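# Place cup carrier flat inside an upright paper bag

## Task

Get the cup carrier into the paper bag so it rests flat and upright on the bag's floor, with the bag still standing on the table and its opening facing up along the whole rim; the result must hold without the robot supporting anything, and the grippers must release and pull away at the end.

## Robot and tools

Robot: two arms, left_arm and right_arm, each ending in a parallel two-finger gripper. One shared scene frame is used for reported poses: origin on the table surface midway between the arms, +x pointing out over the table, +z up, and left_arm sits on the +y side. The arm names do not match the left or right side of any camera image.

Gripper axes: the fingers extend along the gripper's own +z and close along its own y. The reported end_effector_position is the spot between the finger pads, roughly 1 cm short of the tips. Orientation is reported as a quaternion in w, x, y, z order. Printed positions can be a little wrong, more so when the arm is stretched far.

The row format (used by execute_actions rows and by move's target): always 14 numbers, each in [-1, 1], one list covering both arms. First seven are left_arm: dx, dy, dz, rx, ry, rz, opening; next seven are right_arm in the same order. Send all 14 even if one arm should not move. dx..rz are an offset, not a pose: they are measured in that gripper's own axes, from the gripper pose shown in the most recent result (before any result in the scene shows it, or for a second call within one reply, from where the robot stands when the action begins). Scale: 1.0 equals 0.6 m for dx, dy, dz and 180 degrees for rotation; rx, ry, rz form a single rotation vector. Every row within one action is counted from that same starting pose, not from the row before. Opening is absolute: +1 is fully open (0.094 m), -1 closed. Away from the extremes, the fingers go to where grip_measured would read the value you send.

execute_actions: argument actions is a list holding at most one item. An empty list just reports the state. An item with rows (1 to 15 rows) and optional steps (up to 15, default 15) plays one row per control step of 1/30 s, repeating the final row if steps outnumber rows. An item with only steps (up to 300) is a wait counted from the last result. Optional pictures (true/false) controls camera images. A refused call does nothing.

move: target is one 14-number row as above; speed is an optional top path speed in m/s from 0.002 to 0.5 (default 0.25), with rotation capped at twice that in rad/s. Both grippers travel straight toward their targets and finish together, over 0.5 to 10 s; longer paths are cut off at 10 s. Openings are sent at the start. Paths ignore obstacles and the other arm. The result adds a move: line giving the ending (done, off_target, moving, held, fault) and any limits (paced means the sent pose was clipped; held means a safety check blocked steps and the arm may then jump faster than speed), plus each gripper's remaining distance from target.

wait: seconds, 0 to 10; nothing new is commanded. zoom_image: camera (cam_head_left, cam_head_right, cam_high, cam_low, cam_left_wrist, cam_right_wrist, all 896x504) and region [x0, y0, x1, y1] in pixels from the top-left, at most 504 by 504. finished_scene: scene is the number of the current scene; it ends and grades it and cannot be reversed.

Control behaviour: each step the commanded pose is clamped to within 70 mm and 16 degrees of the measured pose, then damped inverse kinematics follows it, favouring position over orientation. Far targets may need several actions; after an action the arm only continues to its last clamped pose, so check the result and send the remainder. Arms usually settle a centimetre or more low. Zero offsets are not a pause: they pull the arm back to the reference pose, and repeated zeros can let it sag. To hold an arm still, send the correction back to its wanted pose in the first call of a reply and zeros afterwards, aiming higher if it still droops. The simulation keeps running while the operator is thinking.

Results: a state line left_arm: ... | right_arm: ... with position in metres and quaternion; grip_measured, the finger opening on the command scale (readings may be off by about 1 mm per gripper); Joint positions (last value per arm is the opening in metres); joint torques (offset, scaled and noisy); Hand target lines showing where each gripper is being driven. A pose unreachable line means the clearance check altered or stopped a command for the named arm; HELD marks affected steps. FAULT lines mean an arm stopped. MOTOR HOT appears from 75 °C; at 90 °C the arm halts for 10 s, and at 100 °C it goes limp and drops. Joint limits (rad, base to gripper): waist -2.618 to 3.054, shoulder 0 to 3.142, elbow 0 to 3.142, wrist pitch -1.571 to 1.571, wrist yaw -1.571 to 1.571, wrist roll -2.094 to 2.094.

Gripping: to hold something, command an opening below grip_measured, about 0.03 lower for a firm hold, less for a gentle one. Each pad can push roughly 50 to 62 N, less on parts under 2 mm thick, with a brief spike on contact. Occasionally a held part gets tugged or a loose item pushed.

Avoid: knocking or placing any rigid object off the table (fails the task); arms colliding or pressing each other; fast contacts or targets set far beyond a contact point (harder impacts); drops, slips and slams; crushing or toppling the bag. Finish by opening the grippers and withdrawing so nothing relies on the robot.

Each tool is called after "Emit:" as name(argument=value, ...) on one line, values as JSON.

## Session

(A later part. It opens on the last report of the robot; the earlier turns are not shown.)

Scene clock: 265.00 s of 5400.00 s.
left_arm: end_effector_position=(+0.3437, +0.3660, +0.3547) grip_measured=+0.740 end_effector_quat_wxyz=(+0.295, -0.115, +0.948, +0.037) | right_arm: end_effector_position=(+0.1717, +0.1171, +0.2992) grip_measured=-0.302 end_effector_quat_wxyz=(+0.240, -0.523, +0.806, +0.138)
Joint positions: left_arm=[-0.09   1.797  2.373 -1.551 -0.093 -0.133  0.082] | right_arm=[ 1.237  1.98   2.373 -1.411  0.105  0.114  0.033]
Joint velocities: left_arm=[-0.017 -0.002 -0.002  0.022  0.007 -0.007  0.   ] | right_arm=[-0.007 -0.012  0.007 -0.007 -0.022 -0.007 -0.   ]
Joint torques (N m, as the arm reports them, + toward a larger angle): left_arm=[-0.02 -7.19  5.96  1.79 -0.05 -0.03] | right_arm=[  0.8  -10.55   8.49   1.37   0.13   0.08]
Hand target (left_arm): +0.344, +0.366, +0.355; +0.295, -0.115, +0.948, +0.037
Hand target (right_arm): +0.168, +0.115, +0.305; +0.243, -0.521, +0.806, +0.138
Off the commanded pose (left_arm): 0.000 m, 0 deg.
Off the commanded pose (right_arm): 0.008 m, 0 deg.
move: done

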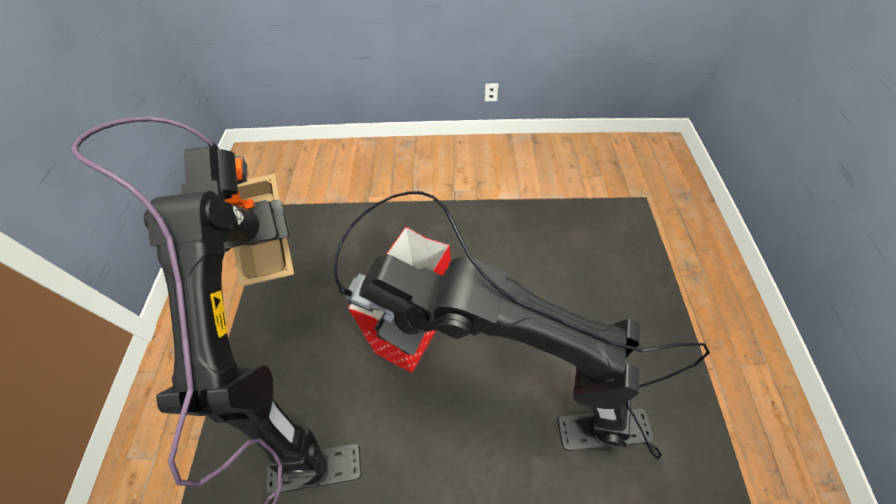

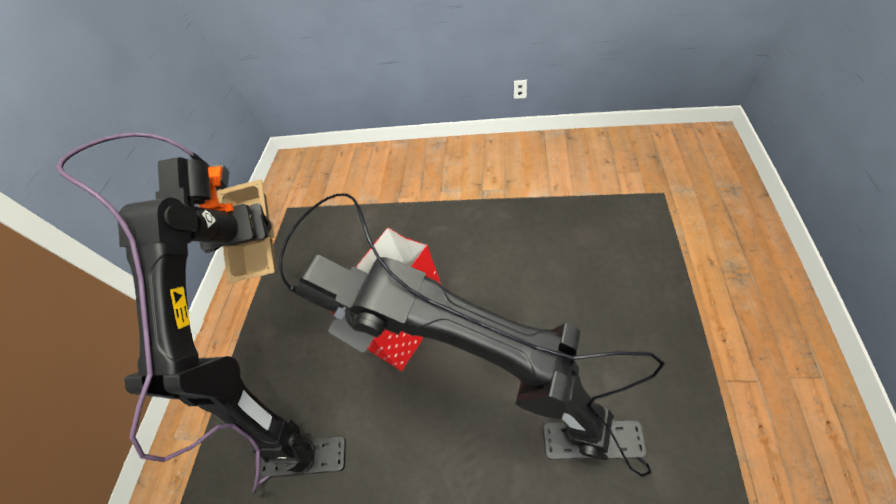

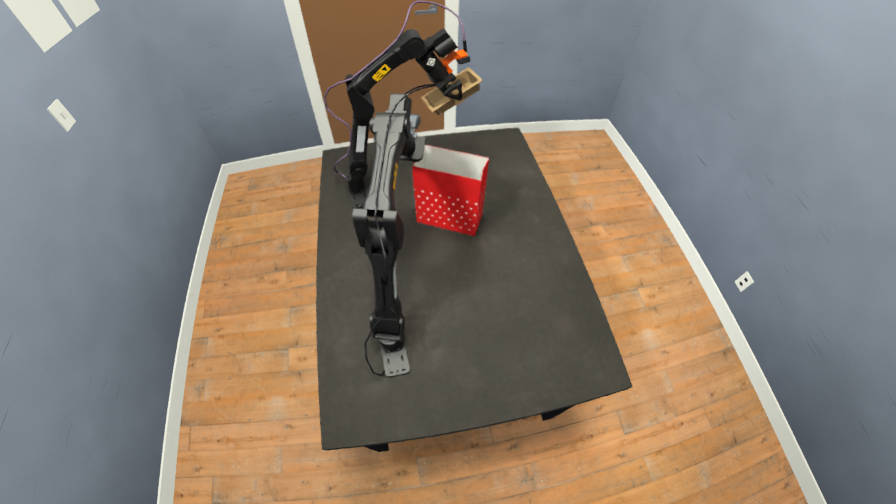

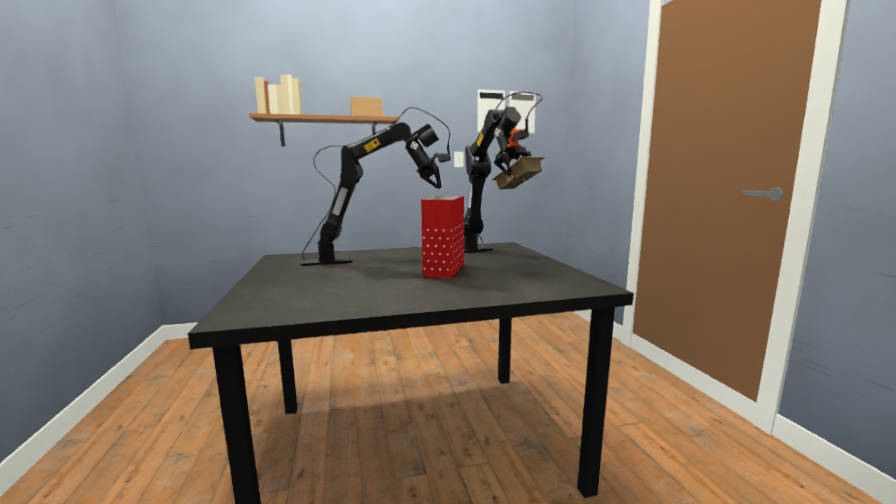

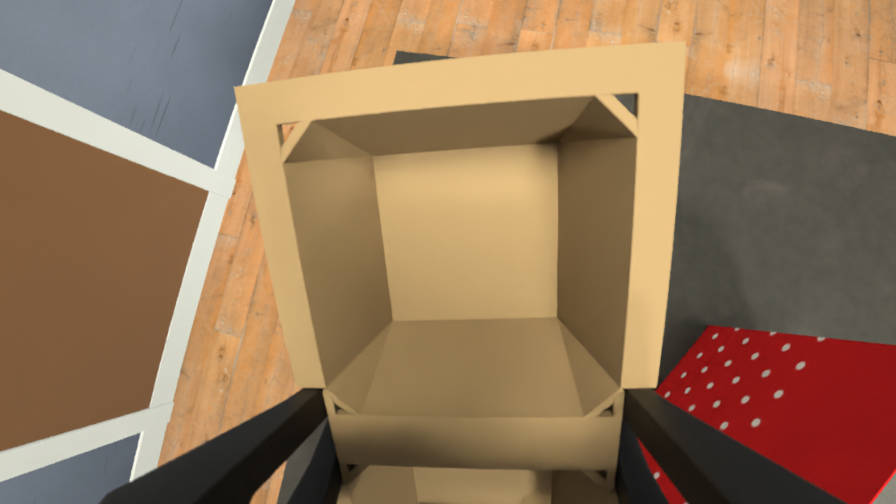

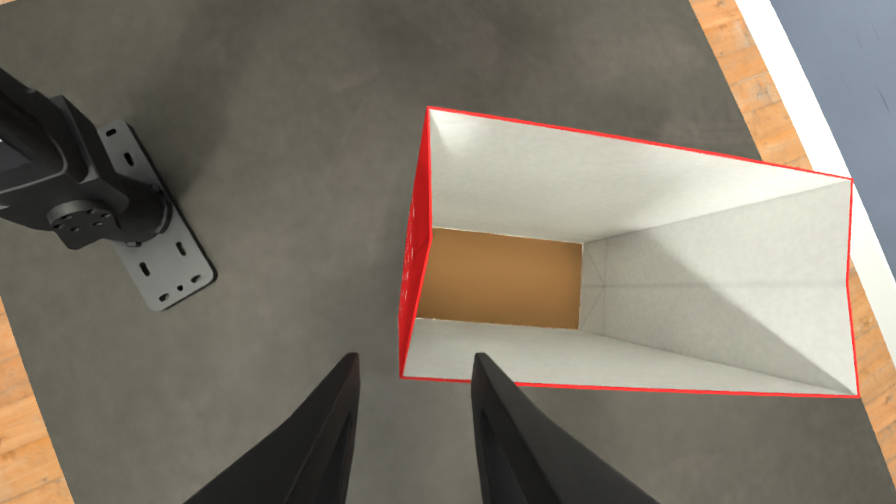

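Emit:
move(target=[0.170,-0.400,-0.1086,0.139,0,0.201,0.70, 0.429,-0.506,-0.215,0.162,-0.04,0.258,-0.3], speed=0.2)

Scene clock: 298.27 s of 5400.00 s.
left_arm: end_effector_position=(+0.2826, +0.1065, +0.3393) grip_measured=+0.740 end_effector_quat_wxyz=(+0.269, +0.242, +0.930, -0.070) | right_arm: end_effector_position=(+0.3341, -0.2678, +0.2772) grip_measured=-0.302 end_effector_quat_wxyz=(+0.330, -0.073, +0.939, +0.065)
Joint positions: left_arm=[-0.766  1.771  2.281 -1.519 -0.047 -0.074  0.082] | right_arm=[ 0.043  1.196  1.387 -1.083 -0.107 -0.015  0.033]
Joint velocities: left_arm=[ 0.002  0.002  0.012  0.022 -0.007 -0.037  0.   ] | right_arm=[-0.002 -0.002  0.007 -0.037  0.022 -0.022 -0.001]
Joint torques (N m, as the arm reports them, + toward a larger angle): left_arm=[-0.53 -6.77  9.02  1.85  0.01  0.06] | right_arm=[-0.55 -3.89  5.75  1.74 -0.14 -0.12]
Hand target (left_arm): +0.284, +0.101, +0.349; +0.286, +0.248, +0.922, -0.077
Hand target (right_arm): +0.333, -0.268, +0.273; +0.327, -0.076, +0.939, +0.067
Off the commanded pose (left_arm): 0.011 m, 2 deg.
Off the commanded pose (right_arm): 0.006 m, 2 deg.
After step 90, 27.33 s passed at rest.
move: off_target (left_arm)

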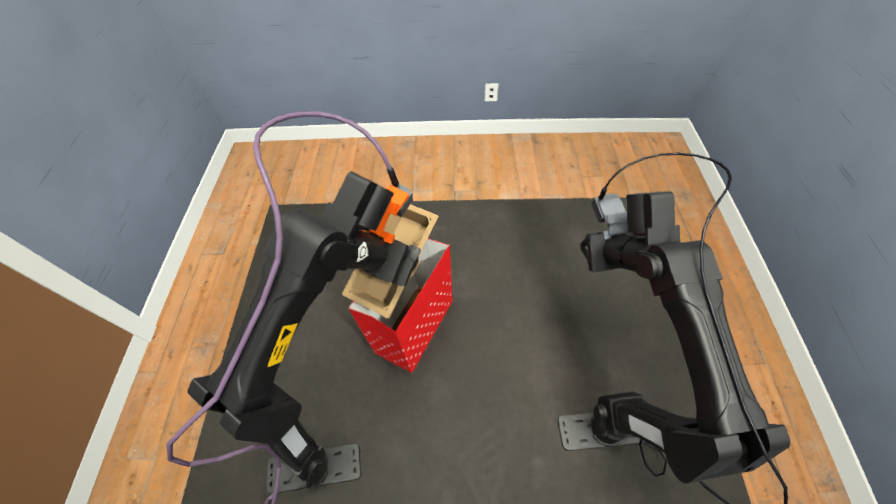

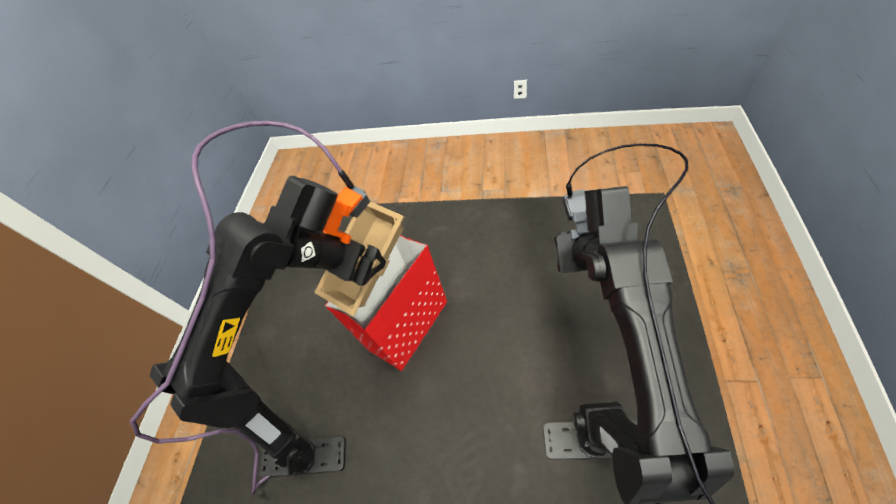

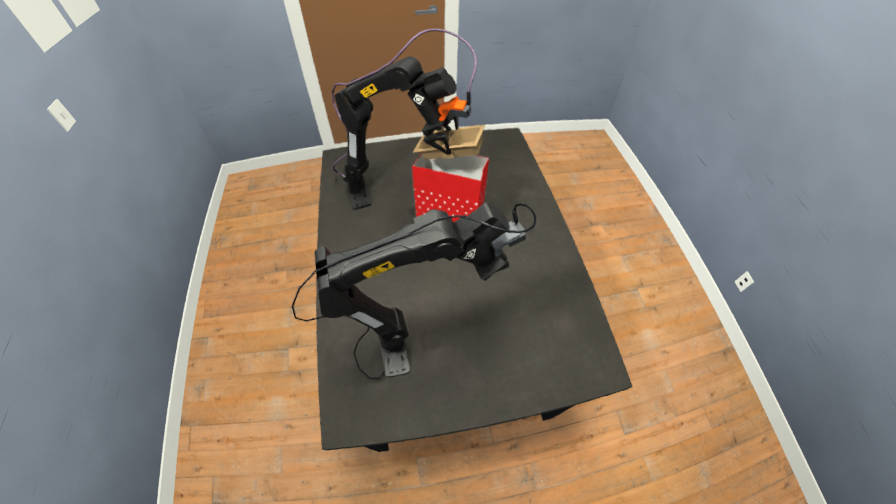

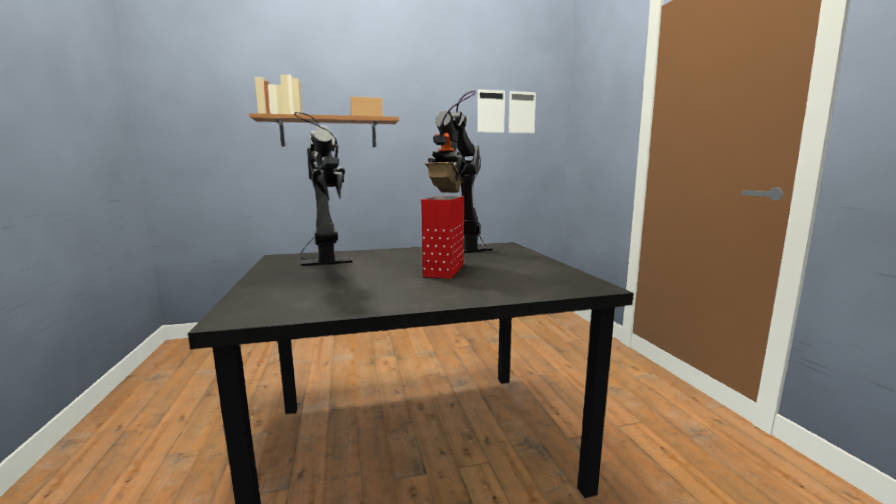

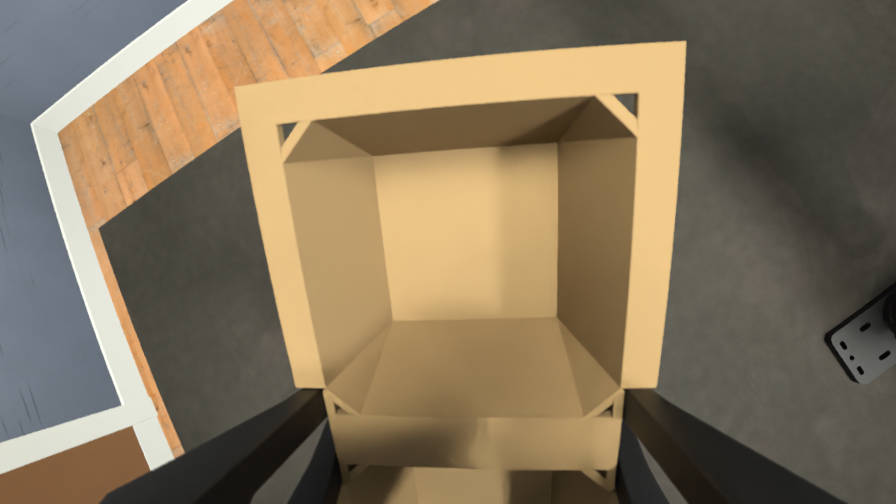

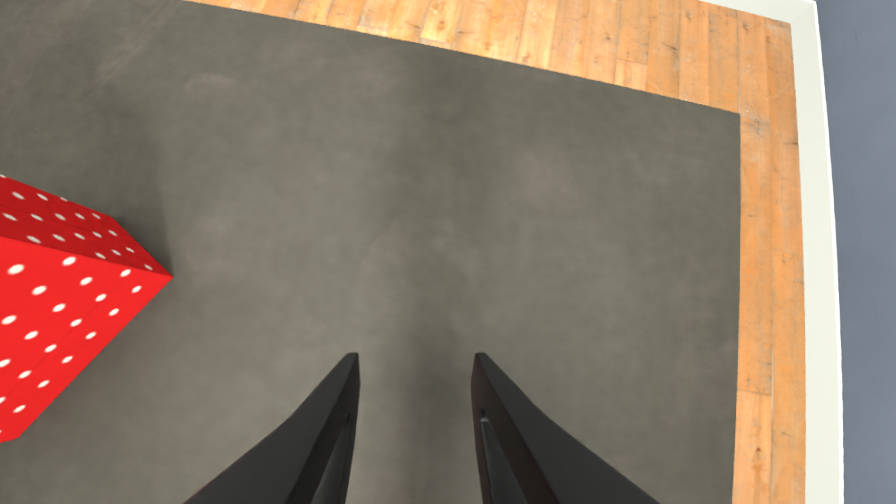

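Emit:
zoom_image(camera="cam_low", region=[380, 130, 510, 230])

Emit:
zoom_image(camera="cam_head_left", region=[310, 180, 490, 380])

Emit:
zoom_image(camera="cam_high", region=[390, 100, 520, 210])

Region (380, 130, 510, 230) of cam_low's 896x504 image, scaled by 3.877, with more detail than that image has; it fills the top 388 rows of this view, and the rest is white.

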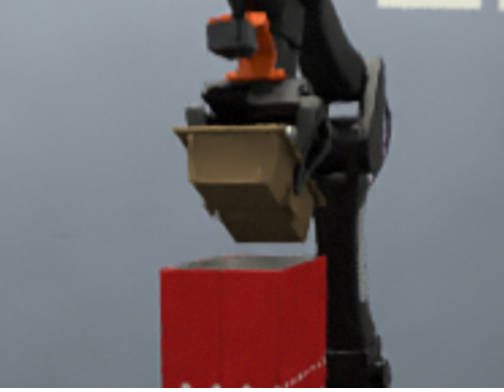

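Region (310, 180, 490, 380) of cam_head_left's 896x504 image, scaled by 2.520, with more detail than that image has; it fills the left 454 columns of this view, and the rest is white.

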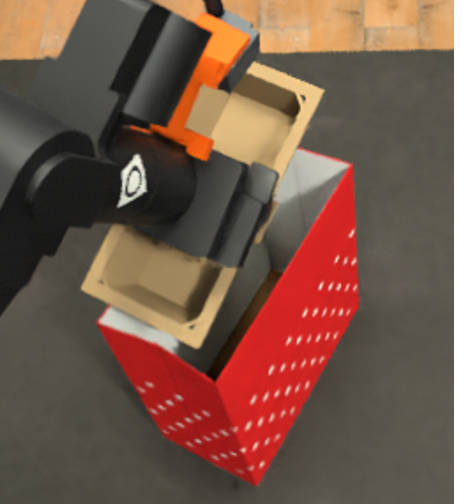

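Region (390, 100, 520, 210) of cam_high's 896x504 image, scaled by 3.877, with more detail than that image has; it fills the top 426 rows of this view, and the rest is white.

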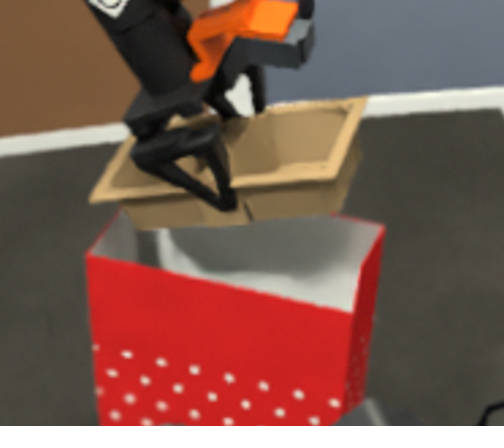

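Emit:
move(target=[0.005,-0.018,0.008,0.0044,0,0.007,0.70, 0,0,0,0,0,0,-0.3], speed=0.05)

Emit:
zoom_image(camera="cam_low", region=[380, 130, 510, 230])

Emit:
zoom_image(camera="cam_head_left", region=[310, 180, 490, 380])

Scene clock: 316.83 s of 5400.00 s.
left_arm: end_effector_position=(+0.2796, +0.1000, +0.3277) grip_measured=+0.740 end_effector_quat_wxyz=(+0.256, +0.252, +0.931, -0.068) | right_arm: end_effector_position=(+0.3341, -0.2674, +0.2773) grip_measured=-0.302 end_effector_quat_wxyz=(+0.330, -0.074, +0.939, +0.066)
Joint positions: left_arm=[-0.784  1.771  2.24  -1.506 -0.047 -0.074  0.082] | right_arm=[ 0.043  1.196  1.387 -1.082 -0.11  -0.017  0.033]
Joint velocities: left_arm=[ 0.007  0.002 -0.012  0.007 -0.066  0.022  0.   ] | right_arm=[ 0.002  0.007 -0.017  0.022 -0.051 -0.022 -0.   ]
Joint torques (N m, as the arm reports them, + toward a larger angle): left_arm=[-0.77 -8.88  5.32  1.92 -0.05 -0.06] | right_arm=[ 0.02 -3.45  7.23  1.72 -0.03 -0.01]
Hand target (left_arm): +0.277, +0.097, +0.333; +0.268, +0.254, +0.926, -0.073
Hand target (right_arm): +0.334, -0.268, +0.277; +0.330, -0.073, +0.939, +0.065
Off the commanded pose (left_arm): 0.007 m, 2 deg.
Off the commanded pose (right_arm): 0.000 m, 0 deg.
After step 90, 14.83 s passed at rest.
move: done

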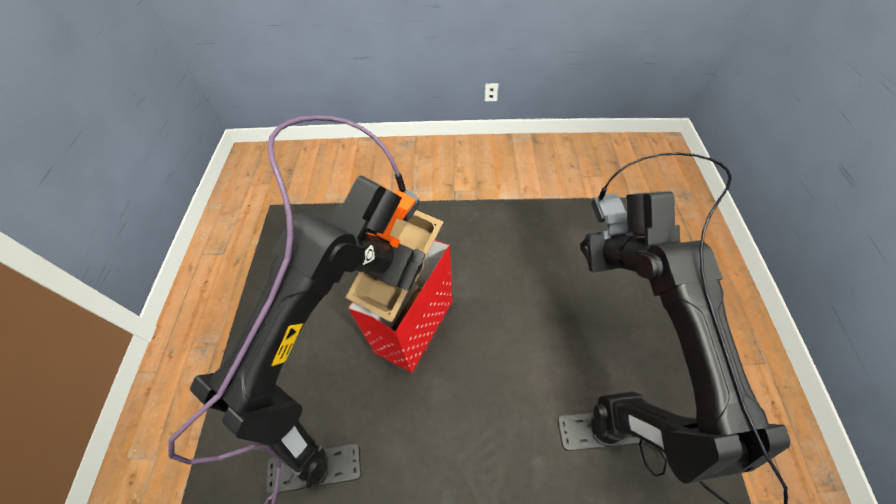

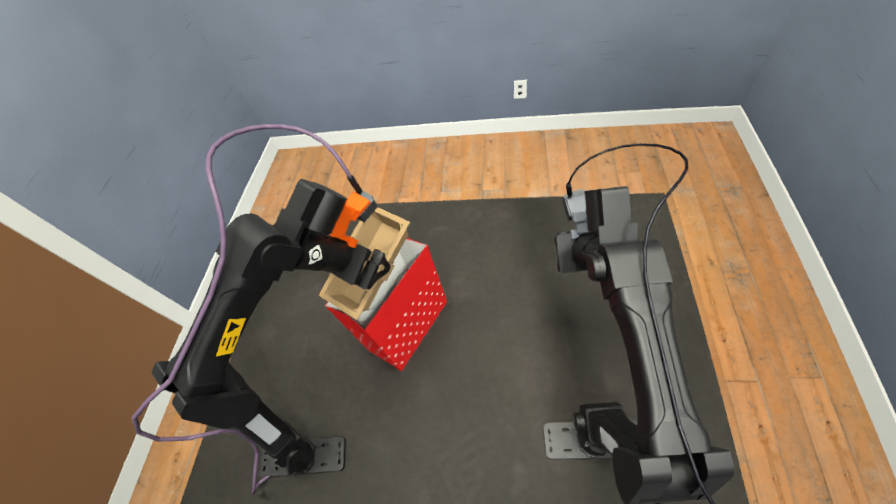

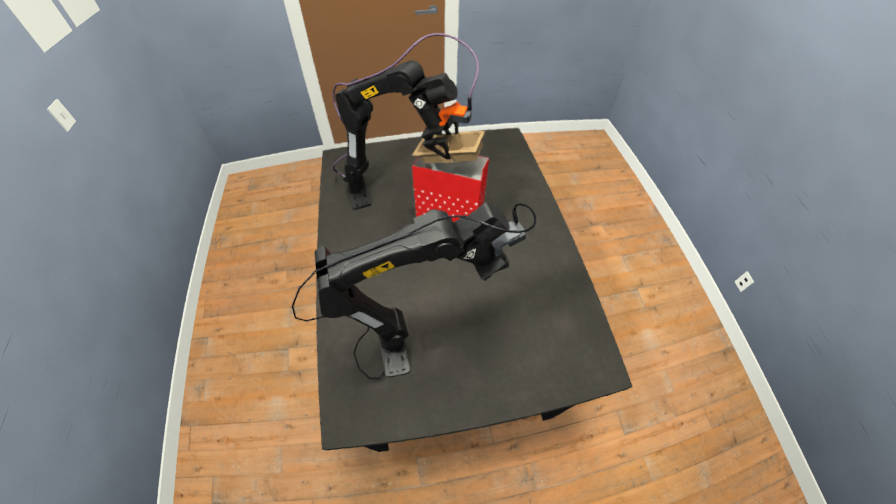

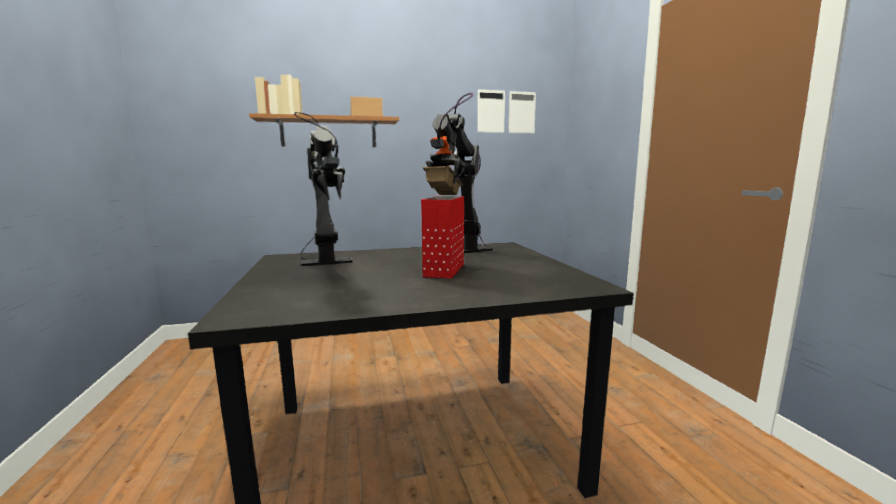

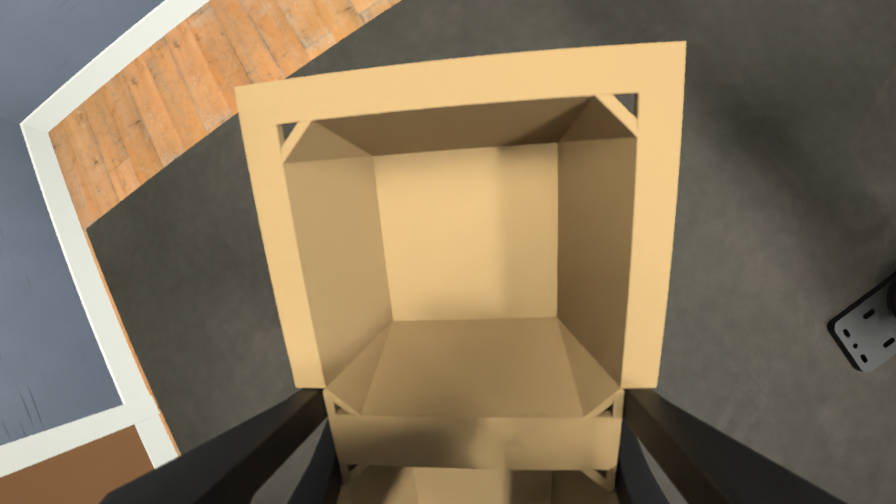

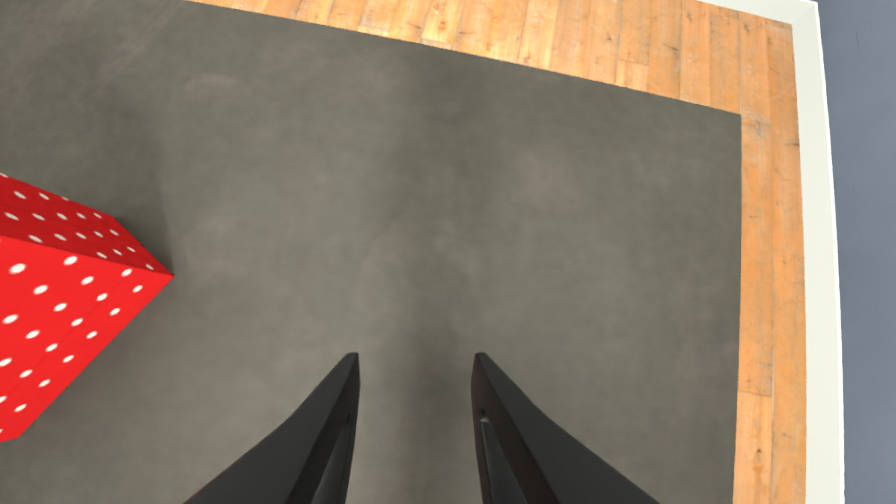

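Region (380, 130, 510, 230) of cam_low's 896x504 image, scaled by 3.877, with more detail than that image has; it fills the top 388 rows of this view, and the rest is white.

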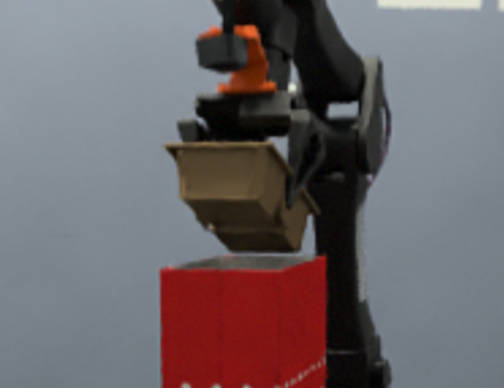

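Region (310, 180, 490, 380) of cam_head_left's 896x504 image, scaled by 2.520, with more detail than that image has; it fills the left 454 columns of this view, and the rest is white.

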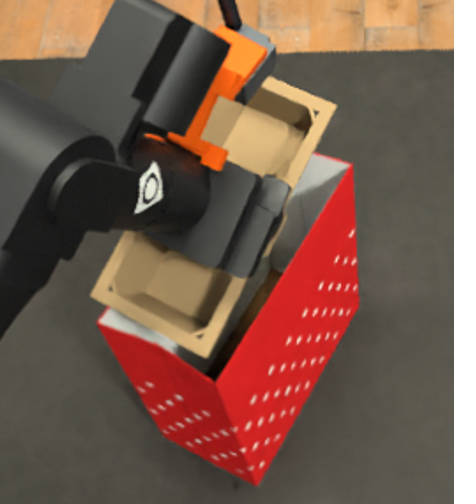

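Emit:
move(target=[0.028,0.008,0.047,-0.003,0.015,-0.005,0.70, 0,0,0,0,0,0,-0.3], speed=0.04)

Emit:
zoom_image(camera="cam_low", region=[380, 130, 510, 230])

Emit:
zoom_image(camera="cam_head_left", region=[310, 180, 490, 380])

Emit:
zoom_image(camera="cam_high", region=[390, 100, 520, 210])

Scene clock: 334.10 s of 5400.00 s.
left_arm: end_effector_position=(+0.2798, +0.0999, +0.2864) grip_measured=+0.740 end_effector_quat_wxyz=(+0.218, +0.255, +0.940, -0.054) | right_arm: end_effector_position=(+0.3341, -0.2674, +0.2773) grip_measured=-0.302 end_effector_quat_wxyz=(+0.330, -0.074, +0.939, +0.066)
Joint positions: left_arm=[-0.784  1.751  2.06  -1.429 -0.047 -0.074  0.082] | right_arm=[ 0.043  1.196  1.387 -1.082 -0.11  -0.017  0.033]
Joint velocities: left_arm=[-0.012 -0.002  0.017 -0.022  0.037  0.022 -0.   ] | right_arm=[-0.012  0.007  0.002  0.037  0.051 -0.022  0.001]
Joint torques (N m, as the arm reports them, + toward a larger angle): left_arm=[ 0.94 -9.82  5.81  1.74 -0.02 -0.11] | right_arm=[-0.01 -3.47  7.23  1.71 -0.05 -0.02]
Hand target (left_arm): +0.282, +0.105, +0.295; +0.234, +0.245, +0.939, -0.059
Hand target (right_arm): +0.334, -0.267, +0.277; +0.330, -0.074, +0.939, +0.066
Off the commanded pose (left_arm): 0.010 m, 2 deg.
Off the commanded pose (right_arm): 0.000 m, 0 deg.
After step 90, 13.10 s passed at rest.
move: done

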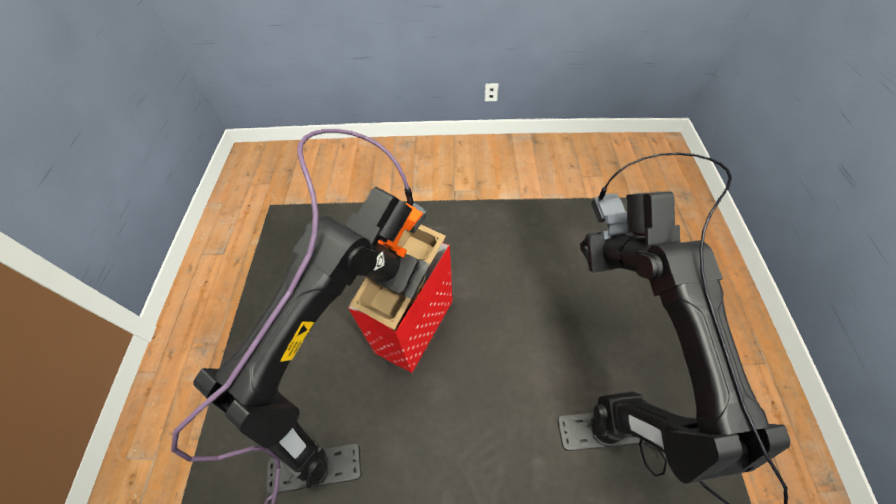

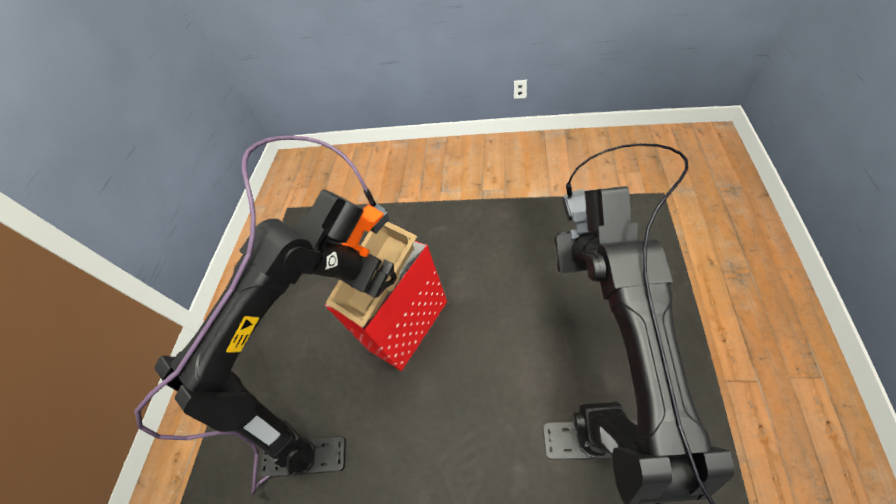

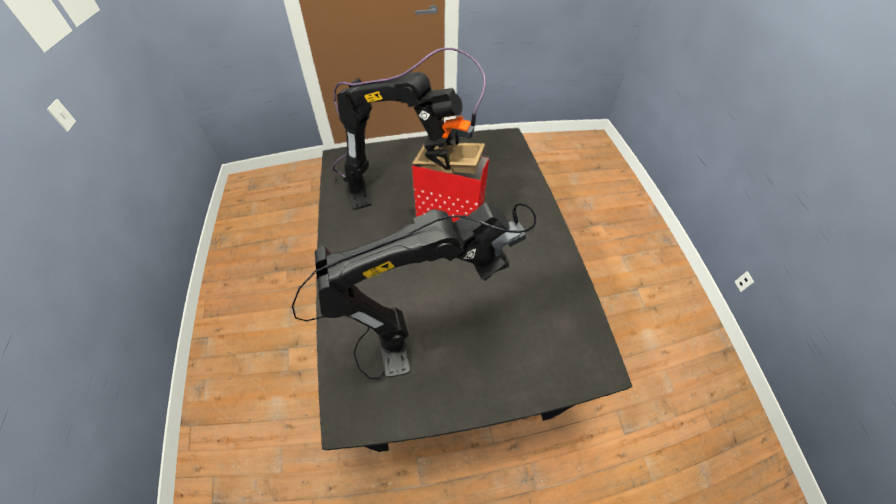

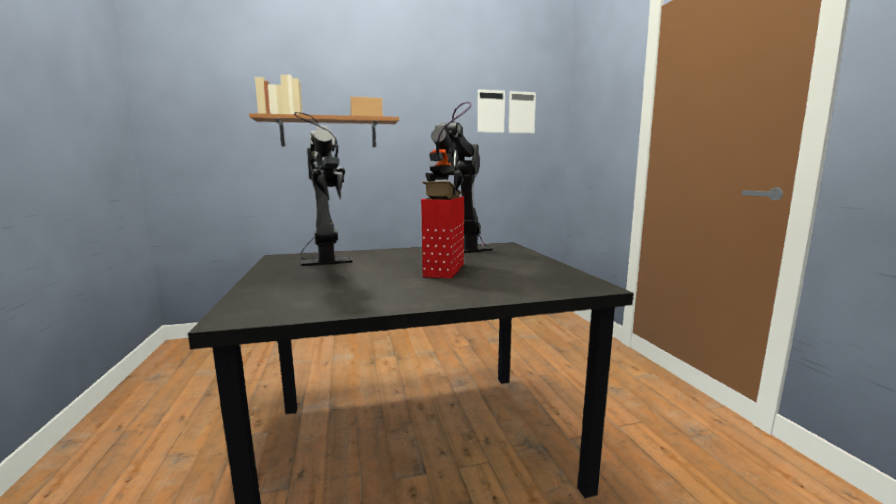

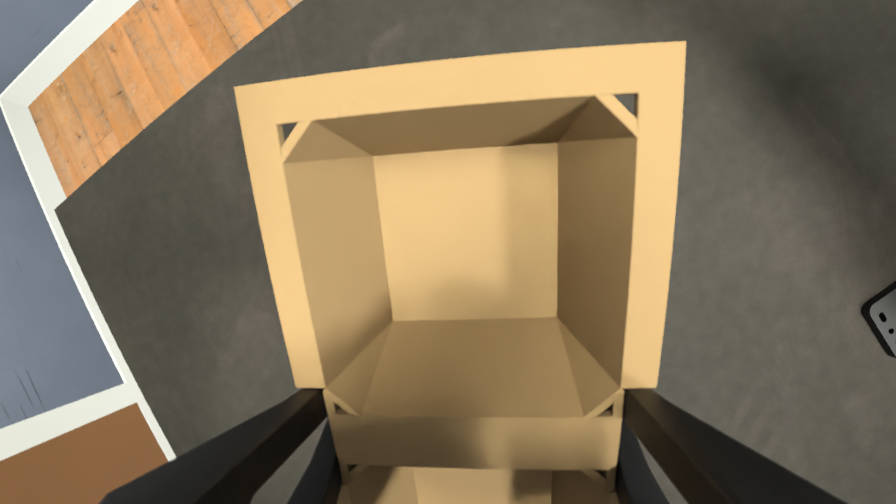

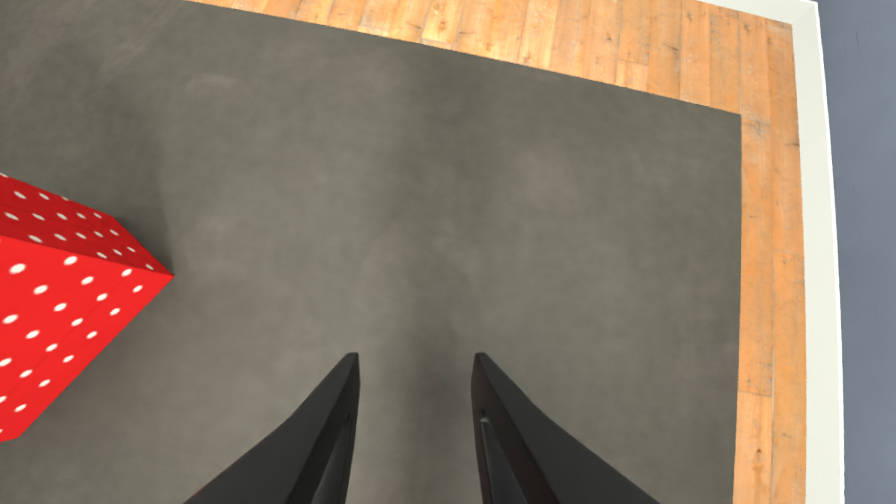

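Region (380, 130, 510, 230) of cam_low's 896x504 image, scaled by 3.877, with more detail than that image has; it fills the top 388 rows of this view, and the rest is white.

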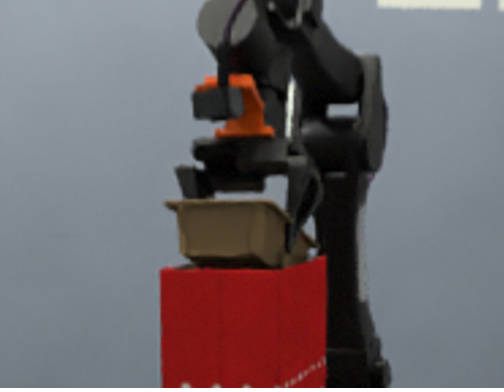

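Region (310, 180, 490, 380) of cam_head_left's 896x504 image, scaled by 2.520, with more detail than that image has; it fills the left 454 columns of this view, and the rest is white.

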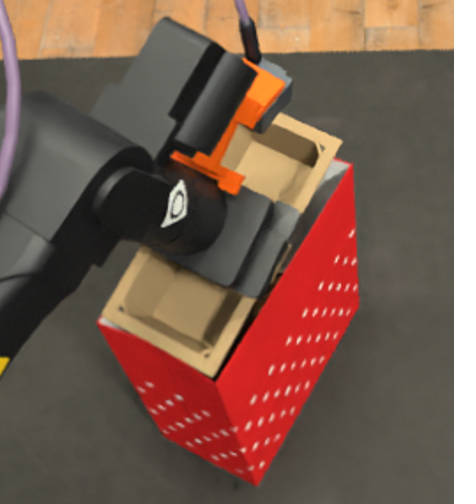

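Region (390, 100, 520, 210) of cam_high's 896x504 image, scaled by 3.877, with more detail than that image has; it fills the top 426 rows of this view, and the rest is white.

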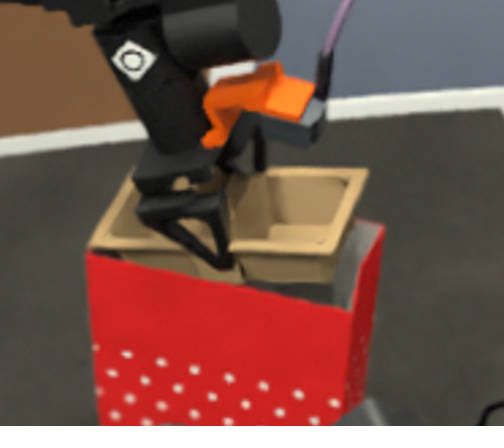

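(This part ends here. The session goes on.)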